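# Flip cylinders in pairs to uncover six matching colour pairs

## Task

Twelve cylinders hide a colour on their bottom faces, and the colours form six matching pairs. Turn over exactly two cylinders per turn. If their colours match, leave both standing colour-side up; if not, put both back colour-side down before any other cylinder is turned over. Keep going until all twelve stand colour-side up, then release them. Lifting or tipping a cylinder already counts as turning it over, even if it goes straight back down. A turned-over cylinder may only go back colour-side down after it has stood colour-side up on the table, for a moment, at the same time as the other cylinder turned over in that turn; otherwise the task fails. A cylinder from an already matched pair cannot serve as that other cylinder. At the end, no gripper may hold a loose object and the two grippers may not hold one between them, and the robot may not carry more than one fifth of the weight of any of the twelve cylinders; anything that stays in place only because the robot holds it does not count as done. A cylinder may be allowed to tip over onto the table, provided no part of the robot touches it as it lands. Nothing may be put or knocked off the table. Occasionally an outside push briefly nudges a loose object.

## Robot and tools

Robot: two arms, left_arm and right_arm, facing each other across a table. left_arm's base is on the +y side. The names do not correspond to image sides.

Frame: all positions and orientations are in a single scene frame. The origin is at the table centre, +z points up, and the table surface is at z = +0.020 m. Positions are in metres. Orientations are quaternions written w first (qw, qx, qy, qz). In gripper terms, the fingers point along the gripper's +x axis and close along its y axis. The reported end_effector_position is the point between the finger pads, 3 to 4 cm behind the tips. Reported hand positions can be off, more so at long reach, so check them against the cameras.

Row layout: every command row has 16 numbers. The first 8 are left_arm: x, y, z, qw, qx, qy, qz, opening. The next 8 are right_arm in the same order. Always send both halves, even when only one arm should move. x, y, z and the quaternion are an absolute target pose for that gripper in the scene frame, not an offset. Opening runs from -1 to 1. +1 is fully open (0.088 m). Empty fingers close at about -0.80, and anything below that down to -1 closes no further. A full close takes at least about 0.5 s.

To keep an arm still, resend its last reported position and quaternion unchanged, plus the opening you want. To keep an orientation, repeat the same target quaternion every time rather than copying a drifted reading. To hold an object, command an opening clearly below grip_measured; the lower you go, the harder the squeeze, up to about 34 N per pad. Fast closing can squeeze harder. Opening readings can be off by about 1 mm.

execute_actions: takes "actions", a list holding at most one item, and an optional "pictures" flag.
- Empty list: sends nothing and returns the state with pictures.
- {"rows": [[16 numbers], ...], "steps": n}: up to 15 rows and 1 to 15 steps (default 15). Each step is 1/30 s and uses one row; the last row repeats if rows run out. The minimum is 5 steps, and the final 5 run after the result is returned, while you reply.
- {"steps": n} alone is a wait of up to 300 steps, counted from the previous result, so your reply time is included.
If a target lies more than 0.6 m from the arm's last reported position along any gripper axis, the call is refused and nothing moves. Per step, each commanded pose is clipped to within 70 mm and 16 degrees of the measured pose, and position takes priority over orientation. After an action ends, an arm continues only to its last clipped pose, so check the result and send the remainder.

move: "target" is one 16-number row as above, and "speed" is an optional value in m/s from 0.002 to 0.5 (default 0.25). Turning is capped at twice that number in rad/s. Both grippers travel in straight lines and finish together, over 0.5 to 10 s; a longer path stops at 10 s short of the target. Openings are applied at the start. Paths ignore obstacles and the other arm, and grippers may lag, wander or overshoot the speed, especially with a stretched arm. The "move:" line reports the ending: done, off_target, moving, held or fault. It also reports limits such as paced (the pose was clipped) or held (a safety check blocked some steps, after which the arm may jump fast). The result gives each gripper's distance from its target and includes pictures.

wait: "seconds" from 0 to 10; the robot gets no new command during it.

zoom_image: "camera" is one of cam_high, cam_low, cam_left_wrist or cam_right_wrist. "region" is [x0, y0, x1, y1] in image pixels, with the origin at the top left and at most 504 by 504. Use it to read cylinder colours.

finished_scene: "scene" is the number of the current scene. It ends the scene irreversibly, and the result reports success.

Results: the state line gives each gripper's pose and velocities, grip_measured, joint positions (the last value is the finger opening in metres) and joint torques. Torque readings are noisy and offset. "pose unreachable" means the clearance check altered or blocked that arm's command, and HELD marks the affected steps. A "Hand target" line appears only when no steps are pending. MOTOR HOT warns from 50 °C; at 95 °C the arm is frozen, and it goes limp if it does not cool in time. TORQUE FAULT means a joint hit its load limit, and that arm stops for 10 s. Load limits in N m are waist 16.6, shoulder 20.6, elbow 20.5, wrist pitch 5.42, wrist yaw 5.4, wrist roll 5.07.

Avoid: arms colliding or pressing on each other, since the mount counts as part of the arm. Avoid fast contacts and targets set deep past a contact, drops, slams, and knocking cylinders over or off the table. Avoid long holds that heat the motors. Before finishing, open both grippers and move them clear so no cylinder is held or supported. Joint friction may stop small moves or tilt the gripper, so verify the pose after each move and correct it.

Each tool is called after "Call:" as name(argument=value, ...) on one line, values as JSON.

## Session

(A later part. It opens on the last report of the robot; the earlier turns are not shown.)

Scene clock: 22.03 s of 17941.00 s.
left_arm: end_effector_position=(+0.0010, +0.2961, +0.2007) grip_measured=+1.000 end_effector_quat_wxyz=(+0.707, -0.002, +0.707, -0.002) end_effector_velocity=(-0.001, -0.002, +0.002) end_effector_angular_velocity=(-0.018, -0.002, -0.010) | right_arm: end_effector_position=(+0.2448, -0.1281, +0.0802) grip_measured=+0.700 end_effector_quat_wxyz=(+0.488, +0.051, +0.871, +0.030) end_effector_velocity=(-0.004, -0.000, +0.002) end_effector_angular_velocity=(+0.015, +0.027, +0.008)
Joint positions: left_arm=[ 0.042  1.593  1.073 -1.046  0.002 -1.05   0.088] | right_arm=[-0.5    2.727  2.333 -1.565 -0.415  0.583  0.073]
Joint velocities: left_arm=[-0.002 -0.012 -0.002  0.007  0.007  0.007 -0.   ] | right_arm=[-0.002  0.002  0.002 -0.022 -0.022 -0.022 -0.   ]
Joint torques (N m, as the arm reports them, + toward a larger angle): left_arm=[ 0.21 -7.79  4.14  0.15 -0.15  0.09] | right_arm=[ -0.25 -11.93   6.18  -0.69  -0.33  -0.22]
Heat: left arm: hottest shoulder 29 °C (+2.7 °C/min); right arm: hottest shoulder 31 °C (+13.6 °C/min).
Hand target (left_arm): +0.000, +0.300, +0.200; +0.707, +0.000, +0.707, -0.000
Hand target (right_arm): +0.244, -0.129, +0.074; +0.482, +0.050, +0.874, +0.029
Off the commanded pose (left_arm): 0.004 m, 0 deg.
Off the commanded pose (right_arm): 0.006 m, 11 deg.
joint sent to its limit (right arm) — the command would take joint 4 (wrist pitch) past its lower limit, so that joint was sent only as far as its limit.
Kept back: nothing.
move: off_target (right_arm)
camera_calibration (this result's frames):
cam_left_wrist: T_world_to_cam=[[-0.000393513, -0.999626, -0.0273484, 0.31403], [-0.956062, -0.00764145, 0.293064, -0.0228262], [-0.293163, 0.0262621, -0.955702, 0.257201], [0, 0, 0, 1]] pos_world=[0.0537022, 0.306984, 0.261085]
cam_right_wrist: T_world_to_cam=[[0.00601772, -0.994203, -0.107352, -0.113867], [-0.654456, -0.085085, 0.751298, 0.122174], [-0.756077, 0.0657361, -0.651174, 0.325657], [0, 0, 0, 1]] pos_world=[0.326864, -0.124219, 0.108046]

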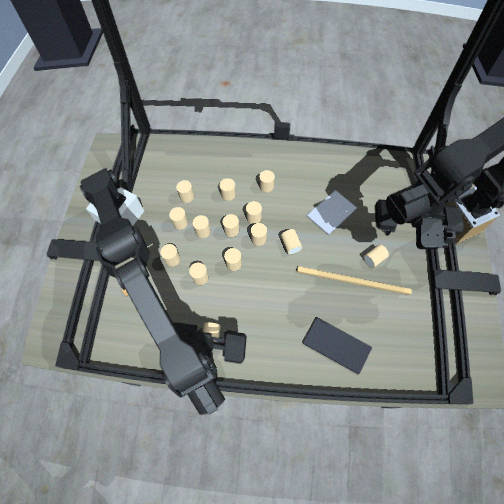

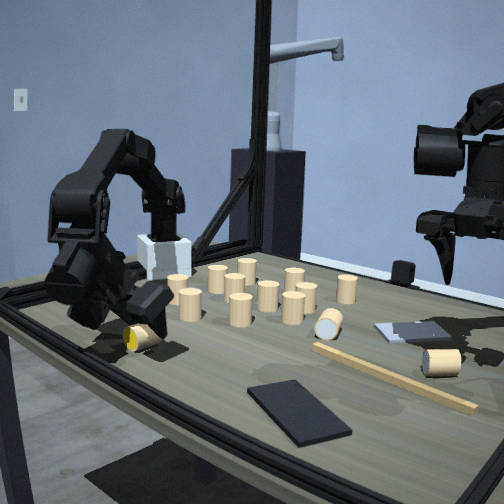

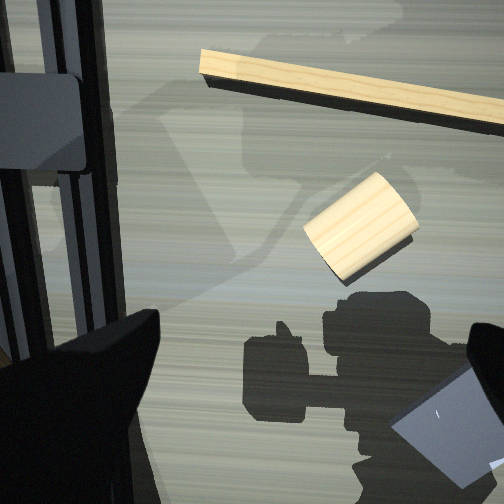

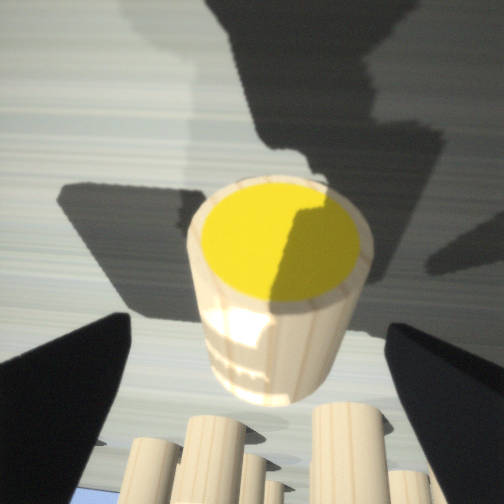

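Call:
move(target=[0,0.3,0.2,0.707,0,0.707,0,1,0.25,-0.128,0.053,0.574,0,0.819,0,0.7], speed=0.15)

Call:
move(target=[0,0.3,0.2,0.707,0,0.707,0,1,0.25,-0.128,0.053,0.574,0,0.819,0,-0.3])

Call:
move(target=[0,0.3,0.2,0.707,0,0.707,0,1,0.26,-0.128,0.1,0.819,0,0.574,0,-0.3])

Call:
move(target=[0,0.3,0.2,0.707,0,0.707,0,1,0.28,-0.128,0.075,0.985,0,0.174,0,-0.3])

Scene clock: 23.53 s of 17941.00 s.
left_arm: end_effector_position=(+0.0009, +0.2962, +0.2006) grip_measured=+1.000 end_effector_quat_wxyz=(+0.707, -0.002, +0.707, -0.002) end_effector_velocity=(-0.003, +0.006, -0.001) end_effector_angular_velocity=(+0.027, +0.007, +0.020) | right_arm: end_effector_position=(+0.2483, -0.1262, +0.0591) grip_measured=+0.699 end_effector_quat_wxyz=(+0.568, +0.002, +0.823, +0.006) end_effector_velocity=(-0.003, +0.000, -0.000) end_effector_angular_velocity=(-0.003, -0.010, +0.002)
Joint positions: left_arm=[ 0.042  1.593  1.073 -1.046  0.002 -1.05   0.088] | right_arm=[-0.443  2.657  2.172 -1.364 -0.236  0.653  0.073]
Joint velocities: left_arm=[-0.002 -0.002 -0.007 -0.022 -0.007 -0.022 -0.   ] | right_arm=[ 0.007 -0.017 -0.032  0.022  0.007  0.007  0.   ]
Joint torques (N m, as the arm reports them, + toward a larger angle): left_arm=[ 0.38 -7.68  4.4   0.19 -0.18  0.06] | right_arm=[ -0.1  -13.56   3.6    0.8    0.32   0.24]
Heat: left arm: hottest shoulder 29 °C (+2.5 °C/min); right arm: hottest shoulder 32 °C (+15.3 °C/min).
Hand target (left_arm): -0.000, +0.300, +0.200; +0.707, +0.000, +0.707, +0.000
Hand target (right_arm): +0.250, -0.128, +0.053; +0.574, -0.001, +0.819, -0.001
Off the commanded pose (left_arm): 0.004 m, 0 deg.
Off the commanded pose (right_arm): 0.007 m, 1 deg.
Kept back: nothing.
move: done
camera_calibration (this result's frames):
cam_left_wrist: T_world_to_cam=[[-0.000398738, -0.999617, -0.027679, 0.314186], [-0.956007, -0.00773844, 0.293243, -0.0228578], [-0.293345, 0.0265782, -0.955637, 0.256988], [0, 0, 0, 1]] pos_world=[0.053659, 0.307059, 0.260986]
cam_right_wrist: T_world_to_cam=[[0.0686609, -0.99763, -0.00454671, -0.136318], [-0.779671, -0.0565024, 0.623635, 0.182674], [-0.622413, -0.0392744, -0.781703, 0.275685], [0, 0, 0, 1]] pos_world=[0.323376, -0.114846, 0.100962]

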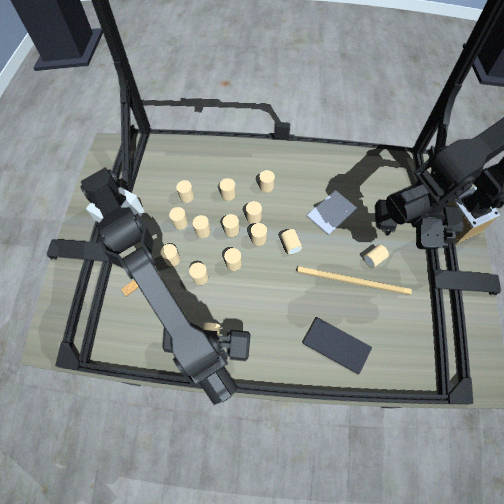

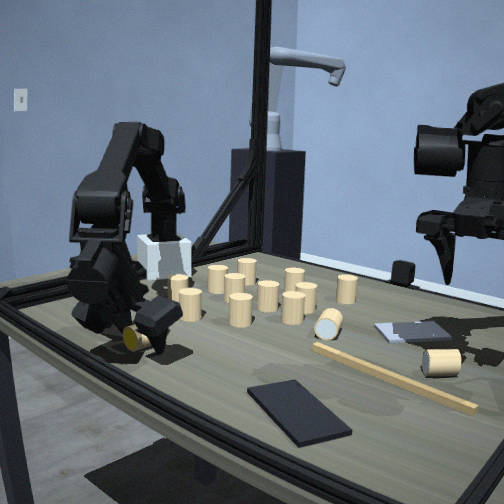

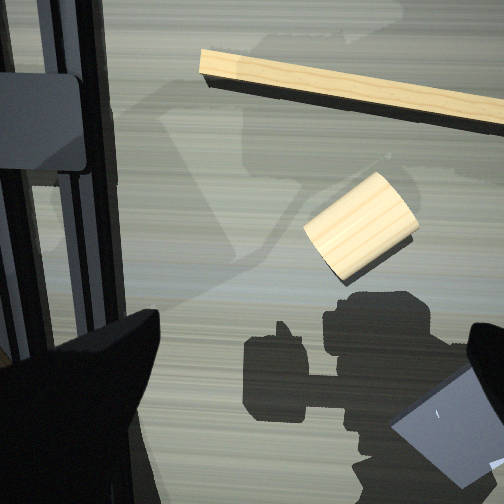

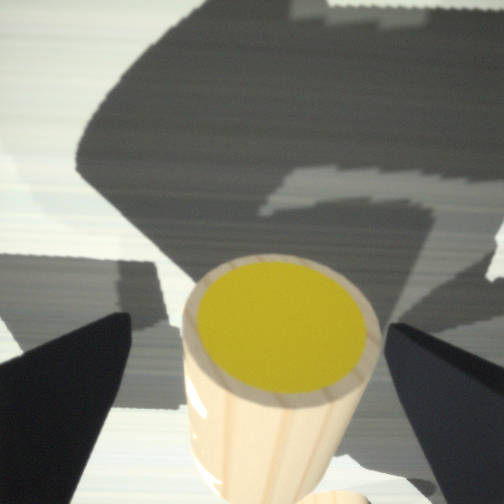

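Scene clock: 24.23 s of 17941.00 s.
left_arm: end_effector_position=(+0.0009, +0.2962, +0.2007) grip_measured=+1.000 end_effector_quat_wxyz=(+0.707, -0.002, +0.707, -0.002) end_effector_velocity=(+0.000, +0.001, +0.000) end_effector_angular_velocity=(-0.003, -0.010, +0.020) | right_arm: end_effector_position=(+0.2499, -0.1267, +0.0593) grip_measured=+0.013 end_effector_quat_wxyz=(+0.571, +0.003, +0.821, +0.005) end_effector_velocity=(-0.004, -0.003, +0.003) end_effector_angular_velocity=(-0.011, +0.022, -0.011)
Joint positions: left_arm=[ 0.042  1.592  1.073 -1.046  0.002 -1.05   0.088] | right_arm=[-0.445  2.655  2.17  -1.359 -0.232  0.655  0.04 ]
Joint velocities: left_arm=[-0.002 -0.007 -0.007  0.007 -0.007 -0.022 -0.   ] | right_arm=[-0.002 -0.007 -0.007 -0.022 -0.007  0.007 -0.   ]
Joint torques (N m, as the arm reports them, + toward a larger angle): left_arm=[ 0.31 -7.72  4.2   0.16 -0.15  0.1 ] | right_arm=[  0.18 -13.48   3.43   0.77   0.19   0.19]
Heat: left arm: hottest shoulder 29 °C (+2.5 °C/min); right arm: hottest shoulder 32 °C (+14.9 °C/min).
Hand target (left_arm): +0.000, +0.300, +0.200; +0.707, -0.000, +0.707, -0.000
Hand target (right_arm): +0.250, -0.128, +0.053; +0.574, +0.000, +0.819, -0.000
Off the commanded pose (left_arm): 0.004 m, 0 deg.
Off the commanded pose (right_arm): 0.006 m, 1 deg.
Kept back: nothing.
move: done
camera_calibration (this result's frames):
cam_left_wrist: T_world_to_cam=[[-0.000393513, -0.999626, -0.0273484, 0.314117], [-0.956062, -0.00764145, 0.293064, -0.0228741], [-0.293163, 0.0262621, -0.955702, 0.257186], [0, 0, 0, 1]] pos_world=[0.0536521, 0.307071, 0.261088]
cam_right_wrist: T_world_to_cam=[[0.0654296, -0.997851, -0.00345183, -0.136279], [-0.783988, -0.0535459, 0.618462, 0.185536], [-0.617318, -0.0377595, -0.785807, 0.275955], [0, 0, 0, 1]] pos_world=[0.324727, -0.115631, 0.10163]

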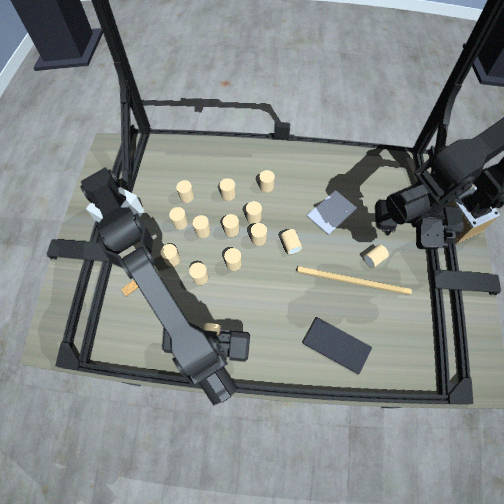

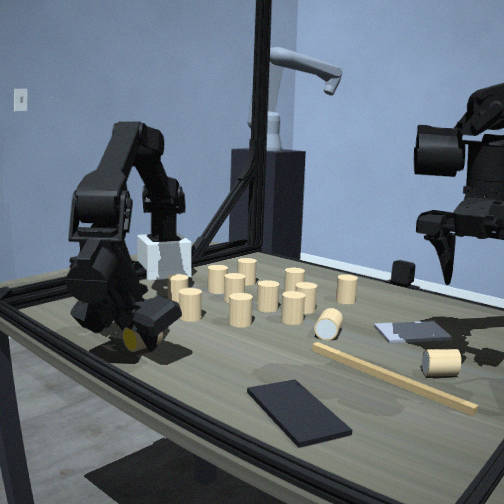

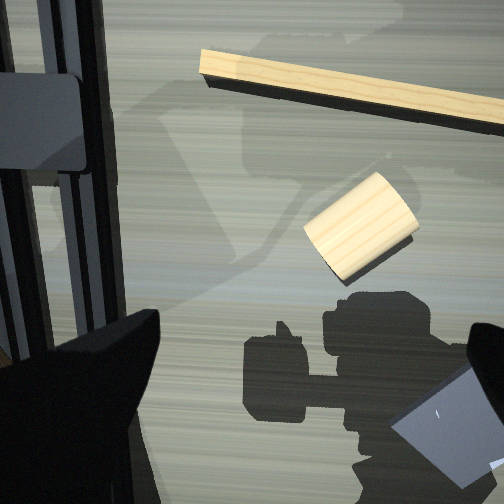

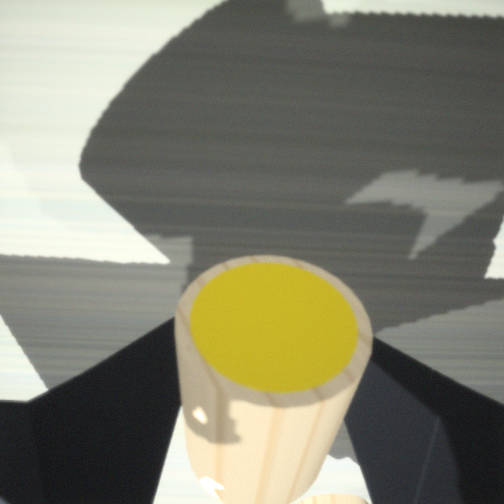

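Scene clock: 26.13 s of 17941.00 s.
left_arm: end_effector_position=(+0.0009, +0.2962, +0.2007) grip_measured=+1.000 end_effector_quat_wxyz=(+0.707, -0.002, +0.707, -0.002) end_effector_velocity=(-0.001, +0.002, +0.001) end_effector_angular_velocity=(+0.006, -0.005, +0.005) | right_arm: end_effector_position=(+0.2611, -0.1285, +0.0955) grip_measured=+0.013 end_effector_quat_wxyz=(+0.816, -0.006, +0.578, -0.003) end_effector_velocity=(+0.002, -0.001, +0.002) end_effector_angular_velocity=(-0.004, -0.027, +0.004)
Joint positions: left_arm=[ 0.042  1.592  1.073 -1.046  0.002 -1.05   0.088] | right_arm=[-0.301  2.196  1.488 -0.639  0.257  0.8    0.04 ]
Joint velocities: left_arm=[-0.002 -0.007 -0.002 -0.007 -0.007 -0.007 -0.   ] | right_arm=[ 0.002 -0.012 -0.017  0.022  0.022 -0.007 -0.   ]
Joint torques (N m, as the arm reports them, + toward a larger angle): left_arm=[ 0.16 -7.58  4.06  0.18 -0.11  0.02] | right_arm=[  0.32 -14.01   4.54   0.61   0.25   0.19]
Heat: left arm: hottest shoulder 30 °C (+4.6 °C/min); right arm: hottest shoulder 33 °C (+16.1 °C/min).
Hand target (left_arm): +0.000, +0.300, +0.200; +0.707, -0.000, +0.707, +0.000
Hand target (right_arm): +0.260, -0.128, +0.100; +0.819, -0.002, +0.574, -0.002
Off the commanded pose (left_arm): 0.004 m, 0 deg.
Off the commanded pose (right_arm): 0.005 m, 1 deg.
Kept back: nothing.
move: done
camera_calibration (this result's frames):
cam_left_wrist: T_world_to_cam=[[-0.000393513, -0.999626, -0.0273484, 0.314117], [-0.956062, -0.00764145, 0.293064, -0.0228741], [-0.293163, 0.0262621, -0.955702, 0.257186], [0, 0, 0, 1]] pos_world=[0.0536521, 0.307071, 0.261088]
cam_right_wrist: T_world_to_cam=[[0.0469164, -0.997055, 0.0606721, -0.139798], [-0.99848, -0.0485698, -0.0260687, 0.290081], [0.0289388, -0.0593568, -0.997817, 0.160041], [0, 0, 0, 1]] pos_world=[0.291567, -0.115798, 0.175736]

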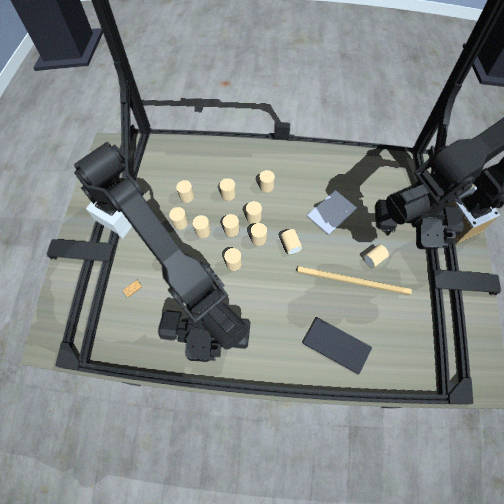

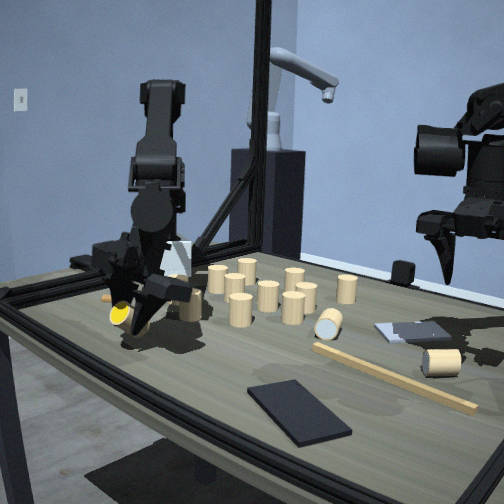

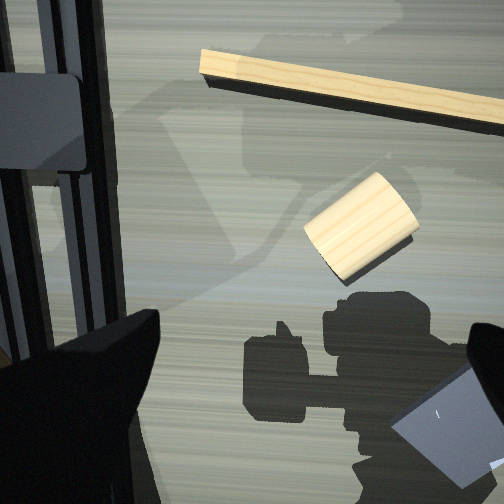

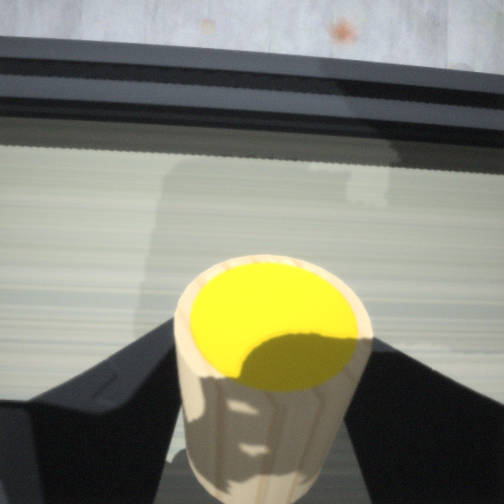

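Scene clock: 28.47 s of 17941.00 s.
left_arm: end_effector_position=(+0.0009, +0.2963, +0.2006) grip_measured=+1.000 end_effector_quat_wxyz=(+0.707, -0.002, +0.707, -0.002) end_effector_velocity=(-0.003, +0.002, -0.001) end_effector_angular_velocity=(+0.007, +0.012, +0.005) | right_arm: end_effector_position=(+0.2827, -0.1259, +0.0825) grip_measured=+0.013 end_effector_quat_wxyz=(+0.985, +0.009, +0.170, -0.003) end_effector_velocity=(+0.002, -0.005, -0.002) end_effector_angular_velocity=(-0.003, -0.007, -0.011)
Joint positions: left_arm=[ 0.042  1.592  1.072 -1.046  0.002 -1.05   0.088] | right_arm=[-0.159  2.329  0.985  0.777  0.896  0.479  0.04 ]
Joint velocities: left_arm=[-0.002 -0.002 -0.007 -0.007  0.007 -0.007 -0.   ] | right_arm=[-0.007  0.007 -0.007  0.022  0.007 -0.007 -0.   ]
Joint torques (N m, as the arm reports them, + toward a larger angle): left_arm=[ 0.32 -7.6   4.45  0.14 -0.19  0.12] | right_arm=[ 0.28 -9.42  2.96  1.31  0.35 -0.22]
Heat: left arm: hottest shoulder 30 °C (+4.2 °C/min); right arm: hottest shoulder 33 °C (+14.8 °C/min).
Hand target (left_arm): -0.000, +0.300, +0.200; +0.707, +0.000, +0.707, +0.000
Hand target (right_arm): +0.280, -0.128, +0.076; +0.985, -0.002, +0.174, -0.003
Off the commanded pose (left_arm): 0.004 m, 0 deg.
Off the commanded pose (right_arm): 0.008 m, 1 deg.
Kept back: nothing.
move: done
camera_calibration (this result's frames):
cam_left_wrist: T_world_to_cam=[[-0.000398738, -0.999617, -0.027679, 0.314274], [-0.956007, -0.00773844, 0.293243, -0.0229056], [-0.293345, 0.0265782, -0.955637, 0.256973], [0, 0, 0, 1]] pos_world=[0.0536089, 0.307146, 0.260988]
cam_right_wrist: T_world_to_cam=[[-0.0166874, -0.998661, 0.0489698, -0.118695], [-0.608464, -0.0287209, -0.793062, 0.266979], [0.793406, -0.0430305, -0.60717, -0.0997227], [0, 0, 0, 1]] pos_world=[0.239587, -0.115159, 0.156995]

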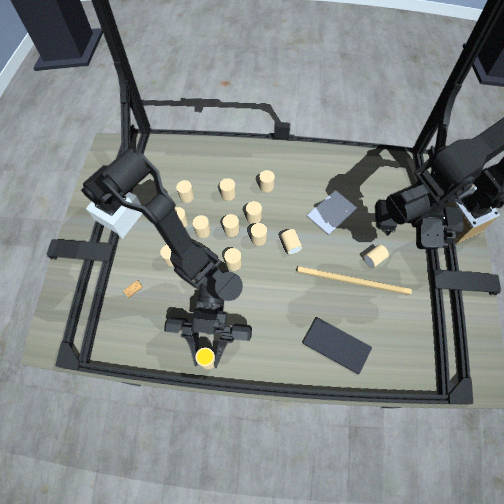

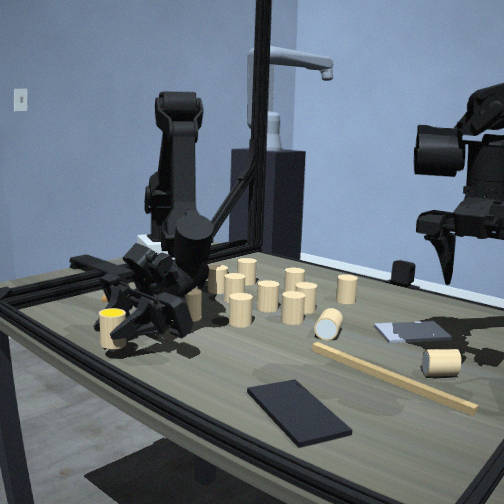

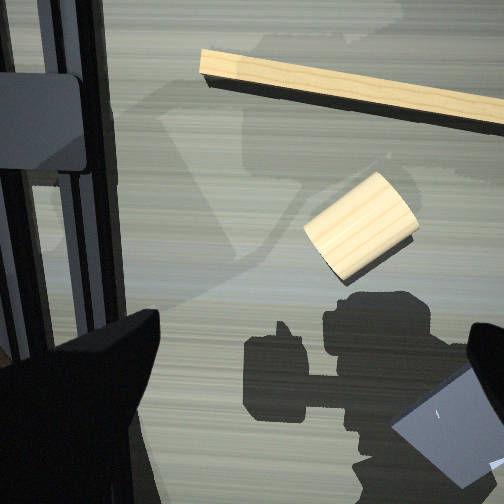

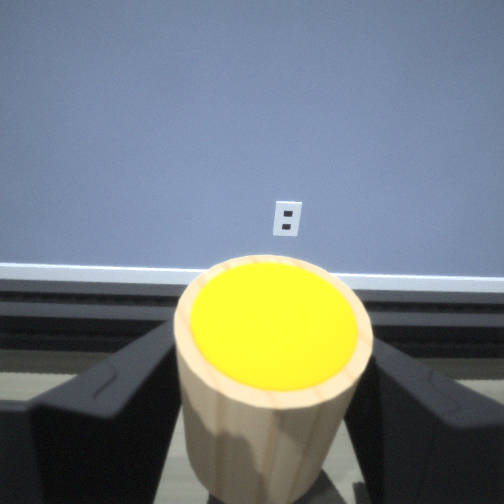

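Call:
move(target=[0,0.3,0.2,0.707,0,0.707,0,1,0.28,-0.25,0.085,0.985,0,0.174,0,-0.3], speed=0.15)

Call:
move(target=[0,0.3,0.2,0.707,0,0.707,0,1,0.28,-0.25,0.051,0.985,0,0.174,0,-0.3], speed=0.08)

Scene clock: 30.13 s of 17941.00 s.
left_arm: end_effector_position=(+0.0009, +0.2963, +0.2007) grip_measured=+1.000 end_effector_quat_wxyz=(+0.707, -0.002, +0.707, -0.002) end_effector_velocity=(-0.002, +0.005, -0.000) end_effector_angular_velocity=(+0.023, +0.005, +0.005) | right_arm: end_effector_position=(+0.2793, -0.2486, +0.0821) grip_measured=+0.013 end_effector_quat_wxyz=(+0.984, +0.000, +0.178, -0.001) end_effector_velocity=(-0.001, -0.006, -0.002) end_effector_angular_velocity=(-0.023, +0.008, +0.002)
Joint positions: left_arm=[ 0.042  1.592  1.072 -1.046  0.002 -1.05   0.088] | right_arm=[-0.402  2.212  0.556  1.188  0.679  0.306  0.04 ]
Joint velocities: left_arm=[-0.002 -0.002 -0.002 -0.022 -0.007 -0.007 -0.   ] | right_arm=[-0.012 -0.002 -0.017  0.007 -0.007 -0.022 -0.   ]
Joint torques (N m, as the arm reports them, + toward a larger angle): left_arm=[ 0.26 -7.48  4.16  0.18 -0.14  0.1 ] | right_arm=[ -0.31 -10.15   1.54   1.45   0.07  -0.21]
Heat: left arm: hottest shoulder 30 °C (+4.0 °C/min); right arm: hottest shoulder 34 °C (+15.9 °C/min).
Hand target (left_arm): +0.000, +0.300, +0.200; +0.707, -0.000, +0.707, -0.000
Hand target (right_arm): +0.280, -0.250, +0.086; +0.985, +0.001, +0.175, -0.000
Off the commanded pose (left_arm): 0.004 m, 0 deg.
Off the commanded pose (right_arm): 0.003 m, 1 deg.
Kept back: nothing.
move: done
camera_calibration (this result's frames):
cam_left_wrist: T_world_to_cam=[[-0.000393513, -0.999626, -0.0273484, 0.314205], [-0.956062, -0.00764145, 0.293064, -0.022922], [-0.293163, 0.0262621, -0.955702, 0.257171], [0, 0, 0, 1]] pos_world=[0.053602, 0.307158, 0.26109]
cam_right_wrist: T_world_to_cam=[[-0.0101096, -0.997796, 0.0655823, -0.244287], [-0.620905, -0.0451461, -0.782585, 0.259569], [0.783821, -0.0486319, -0.61908, -0.100335], [0, 0, 0, 1]] pos_world=[0.237342, -0.23691, 0.157041]

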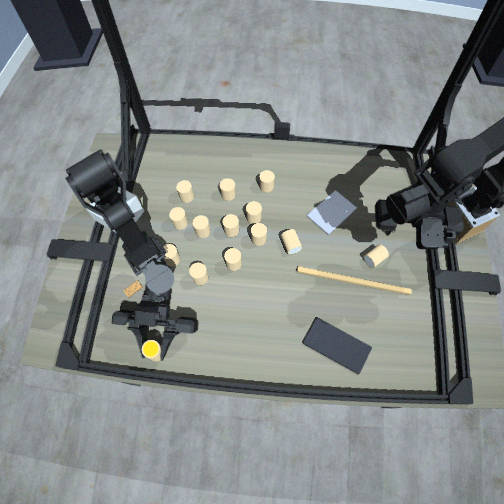

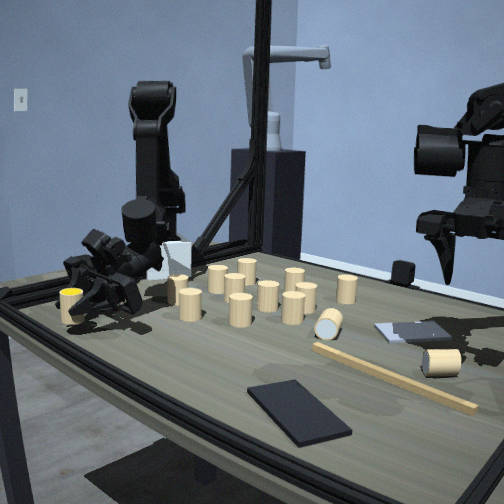

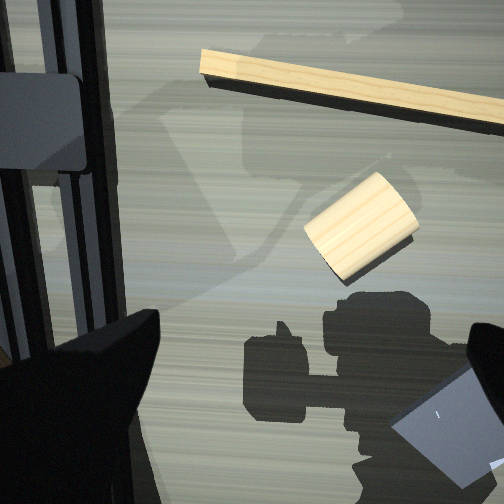

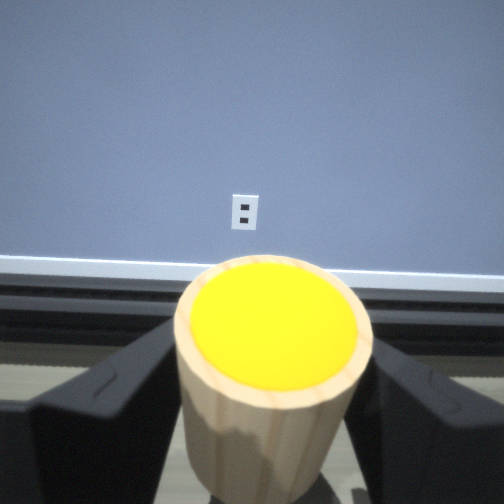

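Scene clock: 30.93 s of 17941.00 s.
left_arm: end_effector_position=(+0.0009, +0.2963, +0.2007) grip_measured=+1.000 end_effector_quat_wxyz=(+0.707, -0.002, +0.707, -0.002) end_effector_velocity=(-0.001, +0.002, +0.001) end_effector_angular_velocity=(+0.006, -0.005, +0.005) | right_arm: end_effector_position=(+0.2801, -0.2489, +0.0575) grip_measured=+0.013 end_effector_quat_wxyz=(+0.986, +0.006, +0.169, -0.000) end_effector_velocity=(+0.002, +0.004, +0.001) end_effector_angular_velocity=(+0.013, -0.018, +0.012)
Joint positions: left_arm=[ 0.042  1.592  1.072 -1.046  0.002 -1.05   0.088] | right_arm=[-0.405  2.362  0.581  1.339  0.678  0.301  0.04 ]
Joint velocities: left_arm=[-0.002 -0.007 -0.002 -0.007 -0.007 -0.007 -0.   ] | right_arm=[ 0.002  0.017  0.007  0.037 -0.007 -0.007  0.   ]
Joint torques (N m, as the arm reports them, + toward a larger angle): left_arm=[ 0.3  -7.63  4.17  0.23 -0.13  0.06] | right_arm=[-0.31 -6.67  2.13  1.18  0.03 -0.18]
Heat: left arm: hottest shoulder 30 °C (+3.9 °C/min); right arm: hottest shoulder 34 °C (+15.5 °C/min).
Hand target (left_arm): +0.000, +0.300, +0.200; +0.707, -0.000, +0.707, +0.000
Hand target (right_arm): +0.280, -0.250, +0.051; +0.985, -0.000, +0.174, -0.000
Off the commanded pose (left_arm): 0.004 m, 0 deg.
Off the commanded pose (right_arm): 0.007 m, 1 deg.
Kept back: nothing.
move: done
camera_calibration (this result's frames):
cam_left_wrist: T_world_to_cam=[[-0.000393513, -0.999626, -0.0273484, 0.314205], [-0.956062, -0.00764145, 0.293064, -0.022922], [-0.293163, 0.0262621, -0.955702, 0.257171], [0, 0, 0, 1]] pos_world=[0.053602, 0.307158, 0.26109]
cam_right_wrist: T_world_to_cam=[[-0.0110188, -0.998541, 0.0528577, -0.242194], [-0.605839, -0.0353873, -0.7948, 0.239721], [0.795511, -0.040781, -0.604565, -0.118365], [0, 0, 0, 1]] pos_world=[0.236725, -0.238185, 0.131773]

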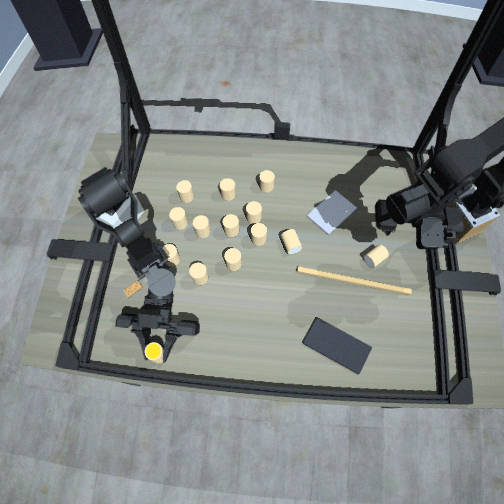

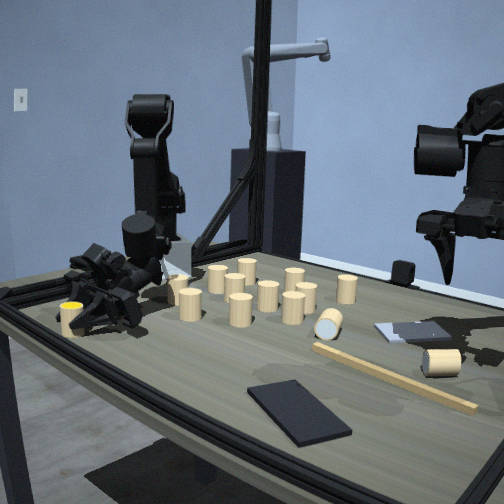

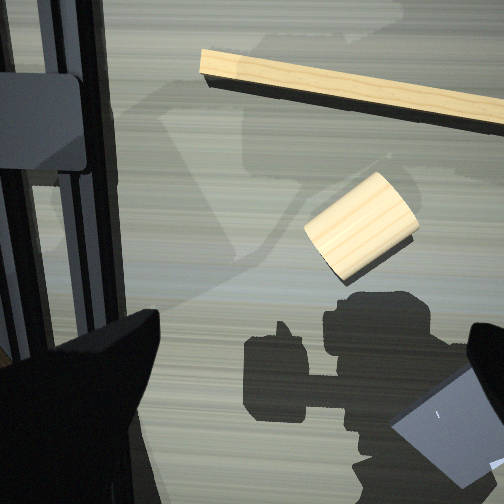

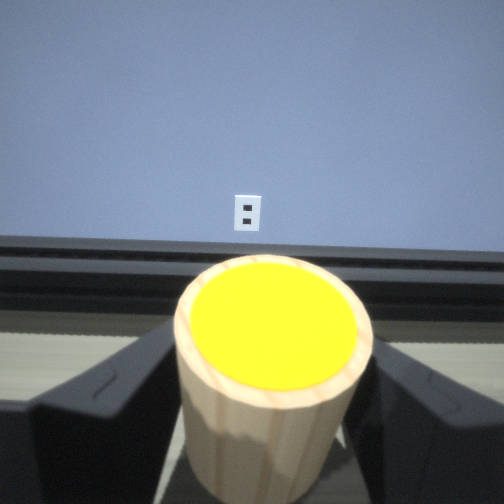

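Call:
move(target=[0,0.3,0.2,0.707,0,0.707,0,1,0.28,-0.25,0.053,0.985,0,0.174,0,0.7])

Call:
move(target=[0,0.3,0.2,0.707,0,0.707,0,1,0.25,-0.25,0.14,0.9,0,0.436,0,0.7])

Call:
move(target=[0,0.3,0.2,0.707,0,0.707,0,1,0.055,-0.254,0.125,0.423,0,0.906,0,0.7], speed=0.35)

Call:
move(target=[0,0.3,0.2,0.707,0,0.707,0,1,0.055,-0.254,0.056,0.423,0,0.906,0,0.7], speed=0.15)

Scene clock: 31.97 s of 17941.00 s.
left_arm: end_effector_position=(+0.0008, +0.2964, +0.2006) grip_measured=+1.000 end_effector_quat_wxyz=(+0.707, -0.002, +0.707, -0.002) end_effector_velocity=(+0.001, -0.001, +0.000) end_effector_angular_velocity=(-0.003, -0.010, +0.005) | right_arm: end_effector_position=(+0.2800, -0.2489, +0.0567) grip_measured=+0.698 end_effector_quat_wxyz=(+0.985, +0.005, +0.170, +0.000) end_effector_velocity=(-0.001, -0.001, -0.001) end_effector_angular_velocity=(-0.006, +0.004, +0.007)
Joint positions: left_arm=[ 0.042  1.592  1.072 -1.046  0.002 -1.05   0.088] | right_arm=[-0.405  2.364  0.582  1.338  0.677  0.301  0.073]
Joint velocities: left_arm=[-0.002 -0.002 -0.002  0.007 -0.007 -0.007 -0.   ] | right_arm=[-0.002  0.002 -0.007  0.007 -0.007 -0.007  0.001]
Joint torques (N m, as the arm reports them, + toward a larger angle): left_arm=[ 0.09 -7.72  4.1   0.18 -0.16  0.16] | right_arm=[-0.31 -7.73  1.93  1.03  0.05 -0.18]
Heat: left arm: hottest shoulder 30 °C (+3.8 °C/min); right arm: hottest shoulder 34 °C (+15.0 °C/min).
Hand target (left_arm): -0.000, +0.300, +0.200; +0.707, +0.000, +0.707, +0.000
Hand target (right_arm): +0.280, -0.250, +0.053; +0.985, +0.000, +0.174, +0.000
Off the commanded pose (left_arm): 0.004 m, 0 deg.
Off the commanded pose (right_arm): 0.004 m, 1 deg.
Kept back: nothing.
move: done
camera_calibration (this result's frames):
cam_left_wrist: T_world_to_cam=[[-0.000398738, -0.999617, -0.027679, 0.314361], [-0.956007, -0.00773844, 0.293243, -0.0229535], [-0.293345, 0.0265782, -0.955637, 0.256958], [0, 0, 0, 1]] pos_world=[0.0535588, 0.307233, 0.26099]
cam_right_wrist: T_world_to_cam=[[-0.00975012, -0.998472, 0.0543967, -0.242491], [-0.60741, -0.0372991, -0.793512, 0.238921], [0.794329, -0.040778, -0.606118, -0.118341], [0, 0, 0, 1]] pos_world=[0.23676, -0.238034, 0.131049]

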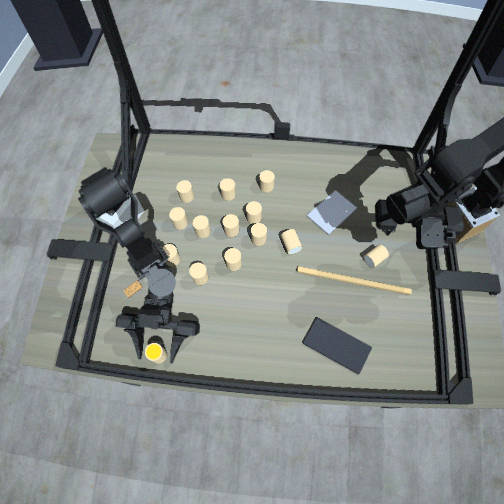

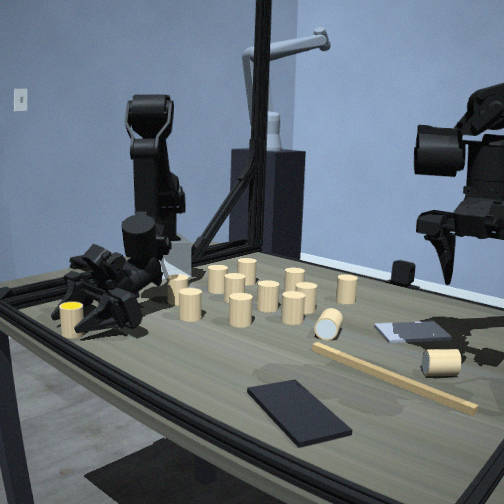

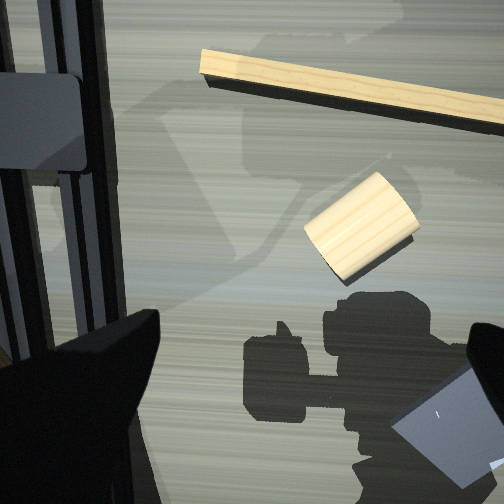

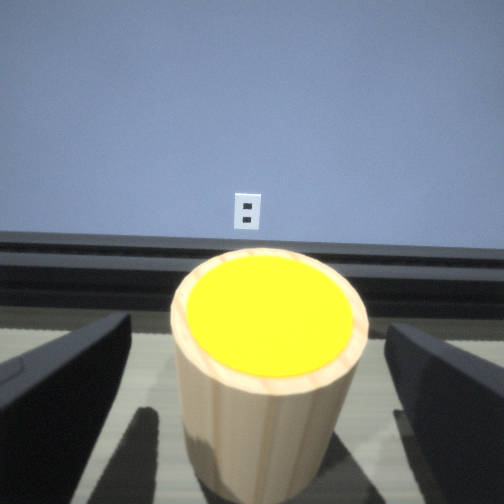

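Scene clock: 33.63 s of 17941.00 s.
left_arm: end_effector_position=(+0.0009, +0.2964, +0.2007) grip_measured=+1.000 end_effector_quat_wxyz=(+0.707, -0.002, +0.707, -0.002) end_effector_velocity=(-0.000, +0.001, +0.001) end_effector_angular_velocity=(+0.006, -0.005, +0.005) | right_arm: end_effector_position=(+0.2480, -0.2508, +0.1340) grip_measured=+0.700 end_effector_quat_wxyz=(+0.898, -0.008, +0.439, +0.002) end_effector_velocity=(+0.001, -0.001, +0.000) end_effector_angular_velocity=(+0.002, +0.013, -0.009)
Joint positions: left_arm=[ 0.042  1.592  1.072 -1.046  0.002 -1.05   0.088] | right_arm=[-0.448  1.701  0.804 -0.134  0.402  0.559  0.073]
Joint velocities: left_arm=[-0.002 -0.002  0.002 -0.007 -0.007 -0.007 -0.   ] | right_arm=[-0.007  0.002  0.012 -0.022 -0.007  0.007 -0.   ]
Joint torques (N m, as the arm reports them, + toward a larger angle): left_arm=[ 0.25 -7.35  4.38  0.11 -0.16  0.07] | right_arm=[-0.36 -9.11  6.87  0.61  0.11  0.2 ]
Heat: left arm: hottest shoulder 30 °C (+3.6 °C/min); right arm: hottest shoulder 34 °C (+14.3 °C/min).
Hand target (left_arm): +0.000, +0.300, +0.200; +0.707, -0.000, +0.707, +0.000
Hand target (right_arm): +0.250, -0.250, +0.139; +0.900, -0.000, +0.436, +0.003
Off the commanded pose (left_arm): 0.004 m, 0 deg.
Off the commanded pose (right_arm): 0.006 m, 1 deg.
Kept back: nothing.
move: done
camera_calibration (this result's frames):
cam_left_wrist: T_world_to_cam=[[-0.0000121802, -0.999626, -0.0273484, 0.314343], [-0.956059, -0.00800617, 0.293064, -0.0227762], [-0.293173, 0.0261502, -0.955702, 0.257214], [0, 0, 0, 1]] pos_world=[0.0536368, 0.307317, 0.261092]
cam_right_wrist: T_world_to_cam=[[0.038242, -0.996745, 0.0709683, -0.262667], [-0.938089, -0.0602785, -0.341109, 0.296367], [0.344277, -0.0535298, -0.937341, 0.106665], [0, 0, 0, 1]] pos_world=[0.251342, -0.238237, 0.219716]

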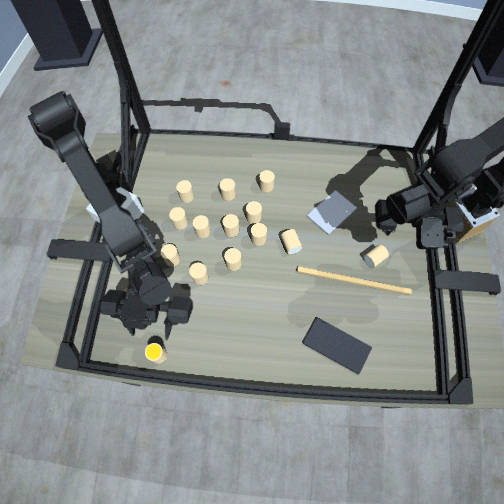

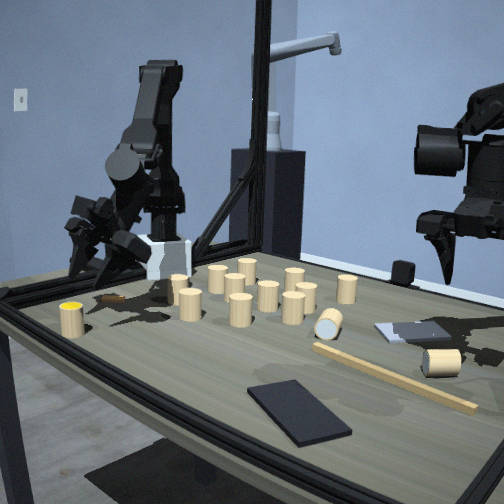

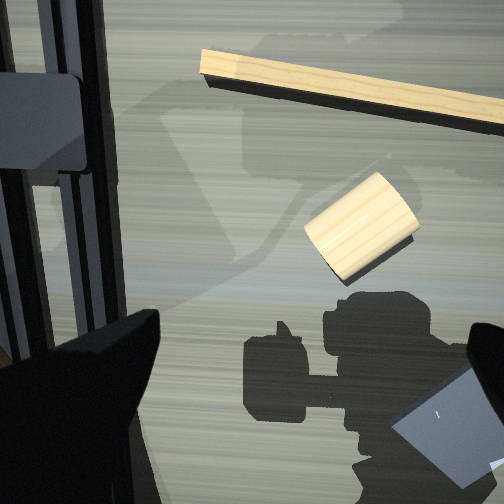

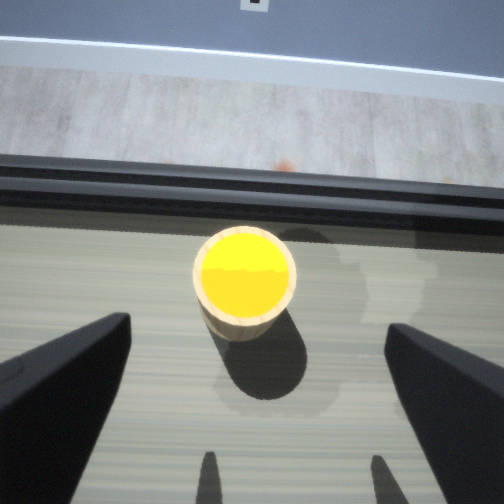

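Scene clock: 36.10 s of 17941.00 s.
left_arm: end_effector_position=(+0.0009, +0.2965, +0.2007) grip_measured=+1.000 end_effector_quat_wxyz=(+0.707, -0.002, +0.707, -0.002) end_effector_velocity=(-0.001, +0.002, +0.000) end_effector_angular_velocity=(+0.010, -0.003, +0.020) | right_arm: end_effector_position=(+0.0564, -0.2545, +0.1280) grip_measured=+0.700 end_effector_quat_wxyz=(+0.429, +0.004, +0.903, +0.005) end_effector_velocity=(-0.007, -0.002, +0.004) end_effector_angular_velocity=(-0.010, +0.048, -0.008)
Joint positions: left_arm=[ 0.042  1.592  1.072 -1.046  0.002 -1.05   0.088] | right_arm=[-0.455  1.934  1.067 -1.263 -0.419  0.557  0.073]
Joint velocities: left_arm=[-0.002 -0.002 -0.002 -0.007 -0.007 -0.022 -0.   ] | right_arm=[-0.002  0.007 -0.002 -0.037 -0.022 -0.007  0.   ]
Joint torques (N m, as the arm reports them, + toward a larger angle): left_arm=[ 0.19 -7.7   4.22  0.19 -0.16  0.04] | right_arm=[ 0.27 -6.61  4.09 -0.93 -0.33 -0.23]
Heat: left arm: hottest shoulder 30 °C (+3.3 °C/min); right arm: hottest shoulder 34 °C (+13.3 °C/min).
Hand target (left_arm): -0.000, +0.300, +0.200; +0.707, +0.000, +0.707, +0.000
Hand target (right_arm): +0.055, -0.254, +0.127; +0.423, +0.001, +0.906, +0.005
Off the commanded pose (left_arm): 0.004 m, 0 deg.
Off the commanded pose (right_arm): 0.003 m, 1 deg.
Kept back: nothing.
move: done
camera_calibration (this result's frames):
cam_left_wrist: T_world_to_cam=[[-0.0000174086, -0.999617, -0.027679, 0.314479], [-0.956004, -0.00810313, 0.293243, -0.0228224], [-0.293355, 0.0264663, -0.955637, 0.257093], [0, 0, 0, 1]] pos_world=[0.0536068, 0.307369, 0.261085]
cam_right_wrist: T_world_to_cam=[[0.0607111, -0.997816, -0.026016, -0.247691], [-0.542389, -0.0548589, 0.838335, -0.0575207], [-0.837931, -0.0367854, -0.544535, 0.18749], [0, 0, 0, 1]] pos_world=[0.140942, -0.243409, 0.143872]

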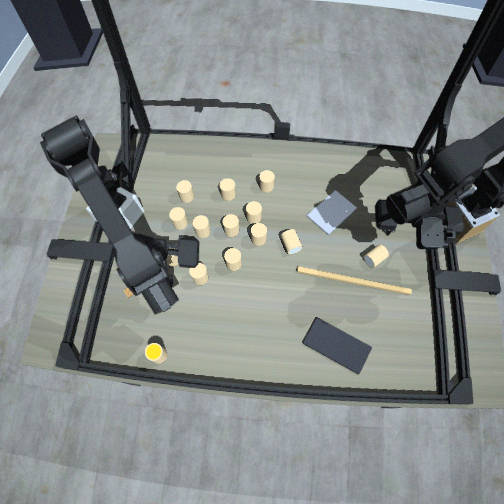

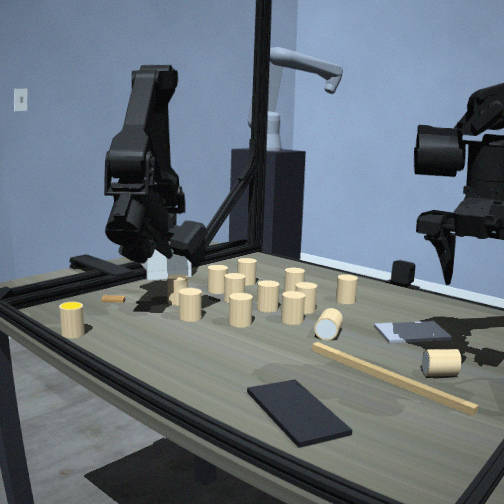

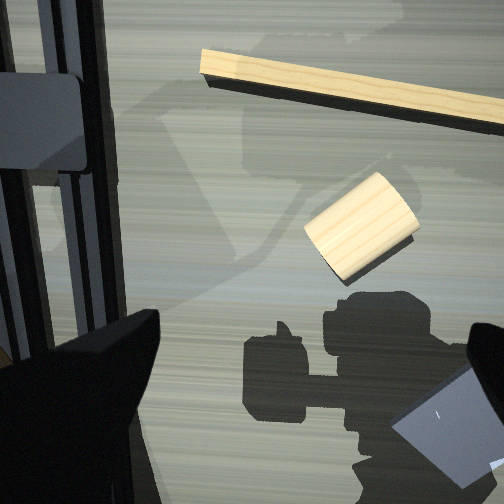

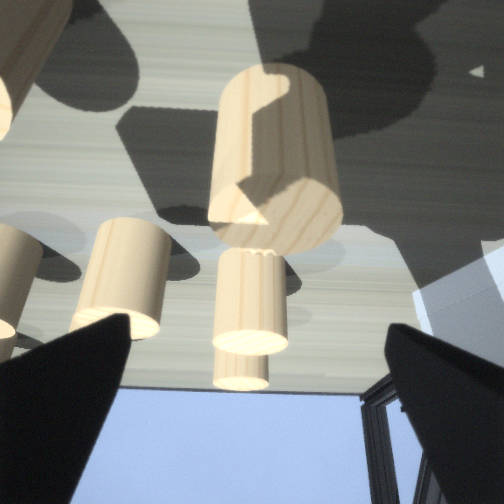

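Scene clock: 37.07 s of 17941.00 s.
left_arm: end_effector_position=(+0.0009, +0.2965, +0.2007) grip_measured=+1.000 end_effector_quat_wxyz=(+0.707, -0.002, +0.707, -0.002) end_effector_velocity=(+0.005, +0.004, +0.001) end_effector_angular_velocity=(+0.020, -0.031, +0.010) | right_arm: end_effector_position=(+0.0569, -0.2517, +0.0636) grip_measured=+0.698 end_effector_quat_wxyz=(+0.427, +0.006, +0.904, +0.008) end_effector_velocity=(+0.002, +0.003, -0.002) end_effector_angular_velocity=(+0.023, -0.013, +0.004)
Joint positions: left_arm=[ 0.042  1.592  1.072 -1.046  0.002 -1.05   0.088] | right_arm=[-0.452  2.113  1.008 -1.024 -0.427  0.555  0.073]
Joint velocities: left_arm=[ 0.002 -0.002  0.002 -0.007 -0.037 -0.007 -0.   ] | right_arm=[ 0.002 -0.002 -0.002  0.022 -0.007 -0.007 -0.   ]
Joint torques (N m, as the arm reports them, + toward a larger angle): left_arm=[ 0.04 -7.44  4.2   0.2  -0.18  0.1 ] | right_arm=[ 0.3  -5.37  2.14 -0.02  0.01  0.16]
Heat: left arm: hottest shoulder 30 °C (+3.2 °C/min); right arm: hottest shoulder 34 °C (+12.9 °C/min).
Hand target (left_arm): +0.000, +0.300, +0.200; +0.707, -0.000, +0.707, +0.000
Hand target (right_arm): +0.054, -0.255, +0.057; +0.423, -0.000, +0.906, +0.000
Off the commanded pose (left_arm): 0.004 m, 0 deg.
Off the commanded pose (right_arm): 0.008 m, 1 deg.
Kept back: nothing.
move: done
camera_calibration (this result's frames):
cam_left_wrist: T_world_to_cam=[[-0.0000174086, -0.999617, -0.027679, 0.314479], [-0.956004, -0.00810313, 0.293243, -0.0228224], [-0.293355, 0.0264663, -0.955637, 0.257093], [0, 0, 0, 1]] pos_world=[0.0536068, 0.307369, 0.261085]
cam_right_wrist: T_world_to_cam=[[0.0601923, -0.99761, -0.0339175, -0.24602], [-0.539494, -0.0611023, 0.839769, -0.00497141], [-0.839835, -0.0322494, -0.541883, 0.154074], [0, 0, 0, 1]] pos_world=[0.141523, -0.240767, 0.0793203]

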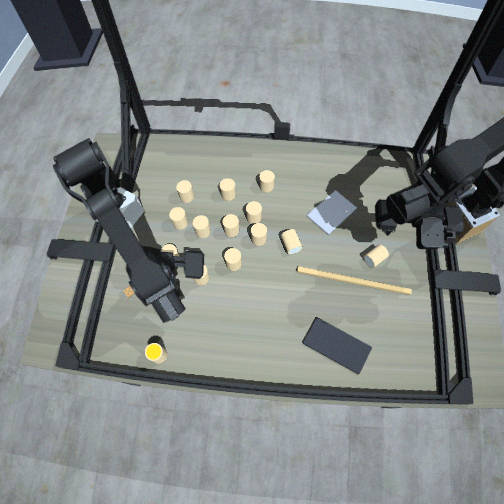

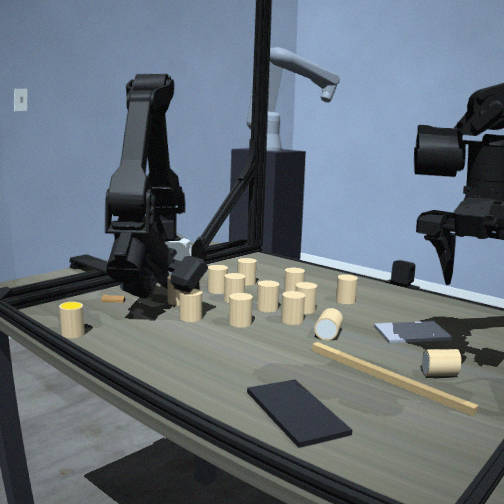

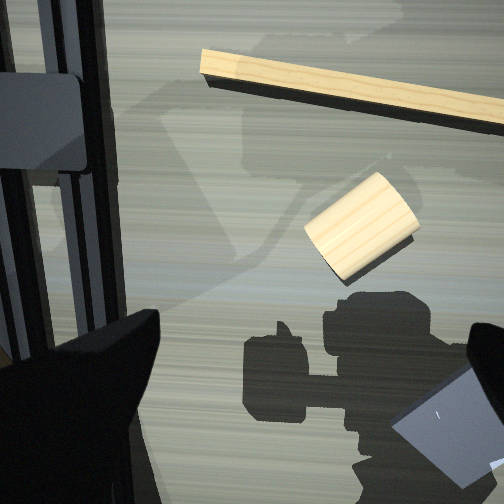

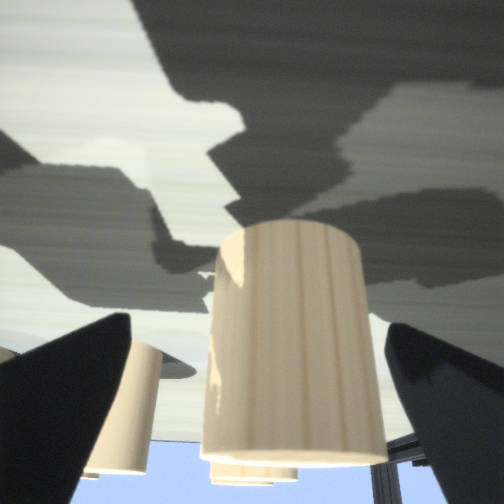

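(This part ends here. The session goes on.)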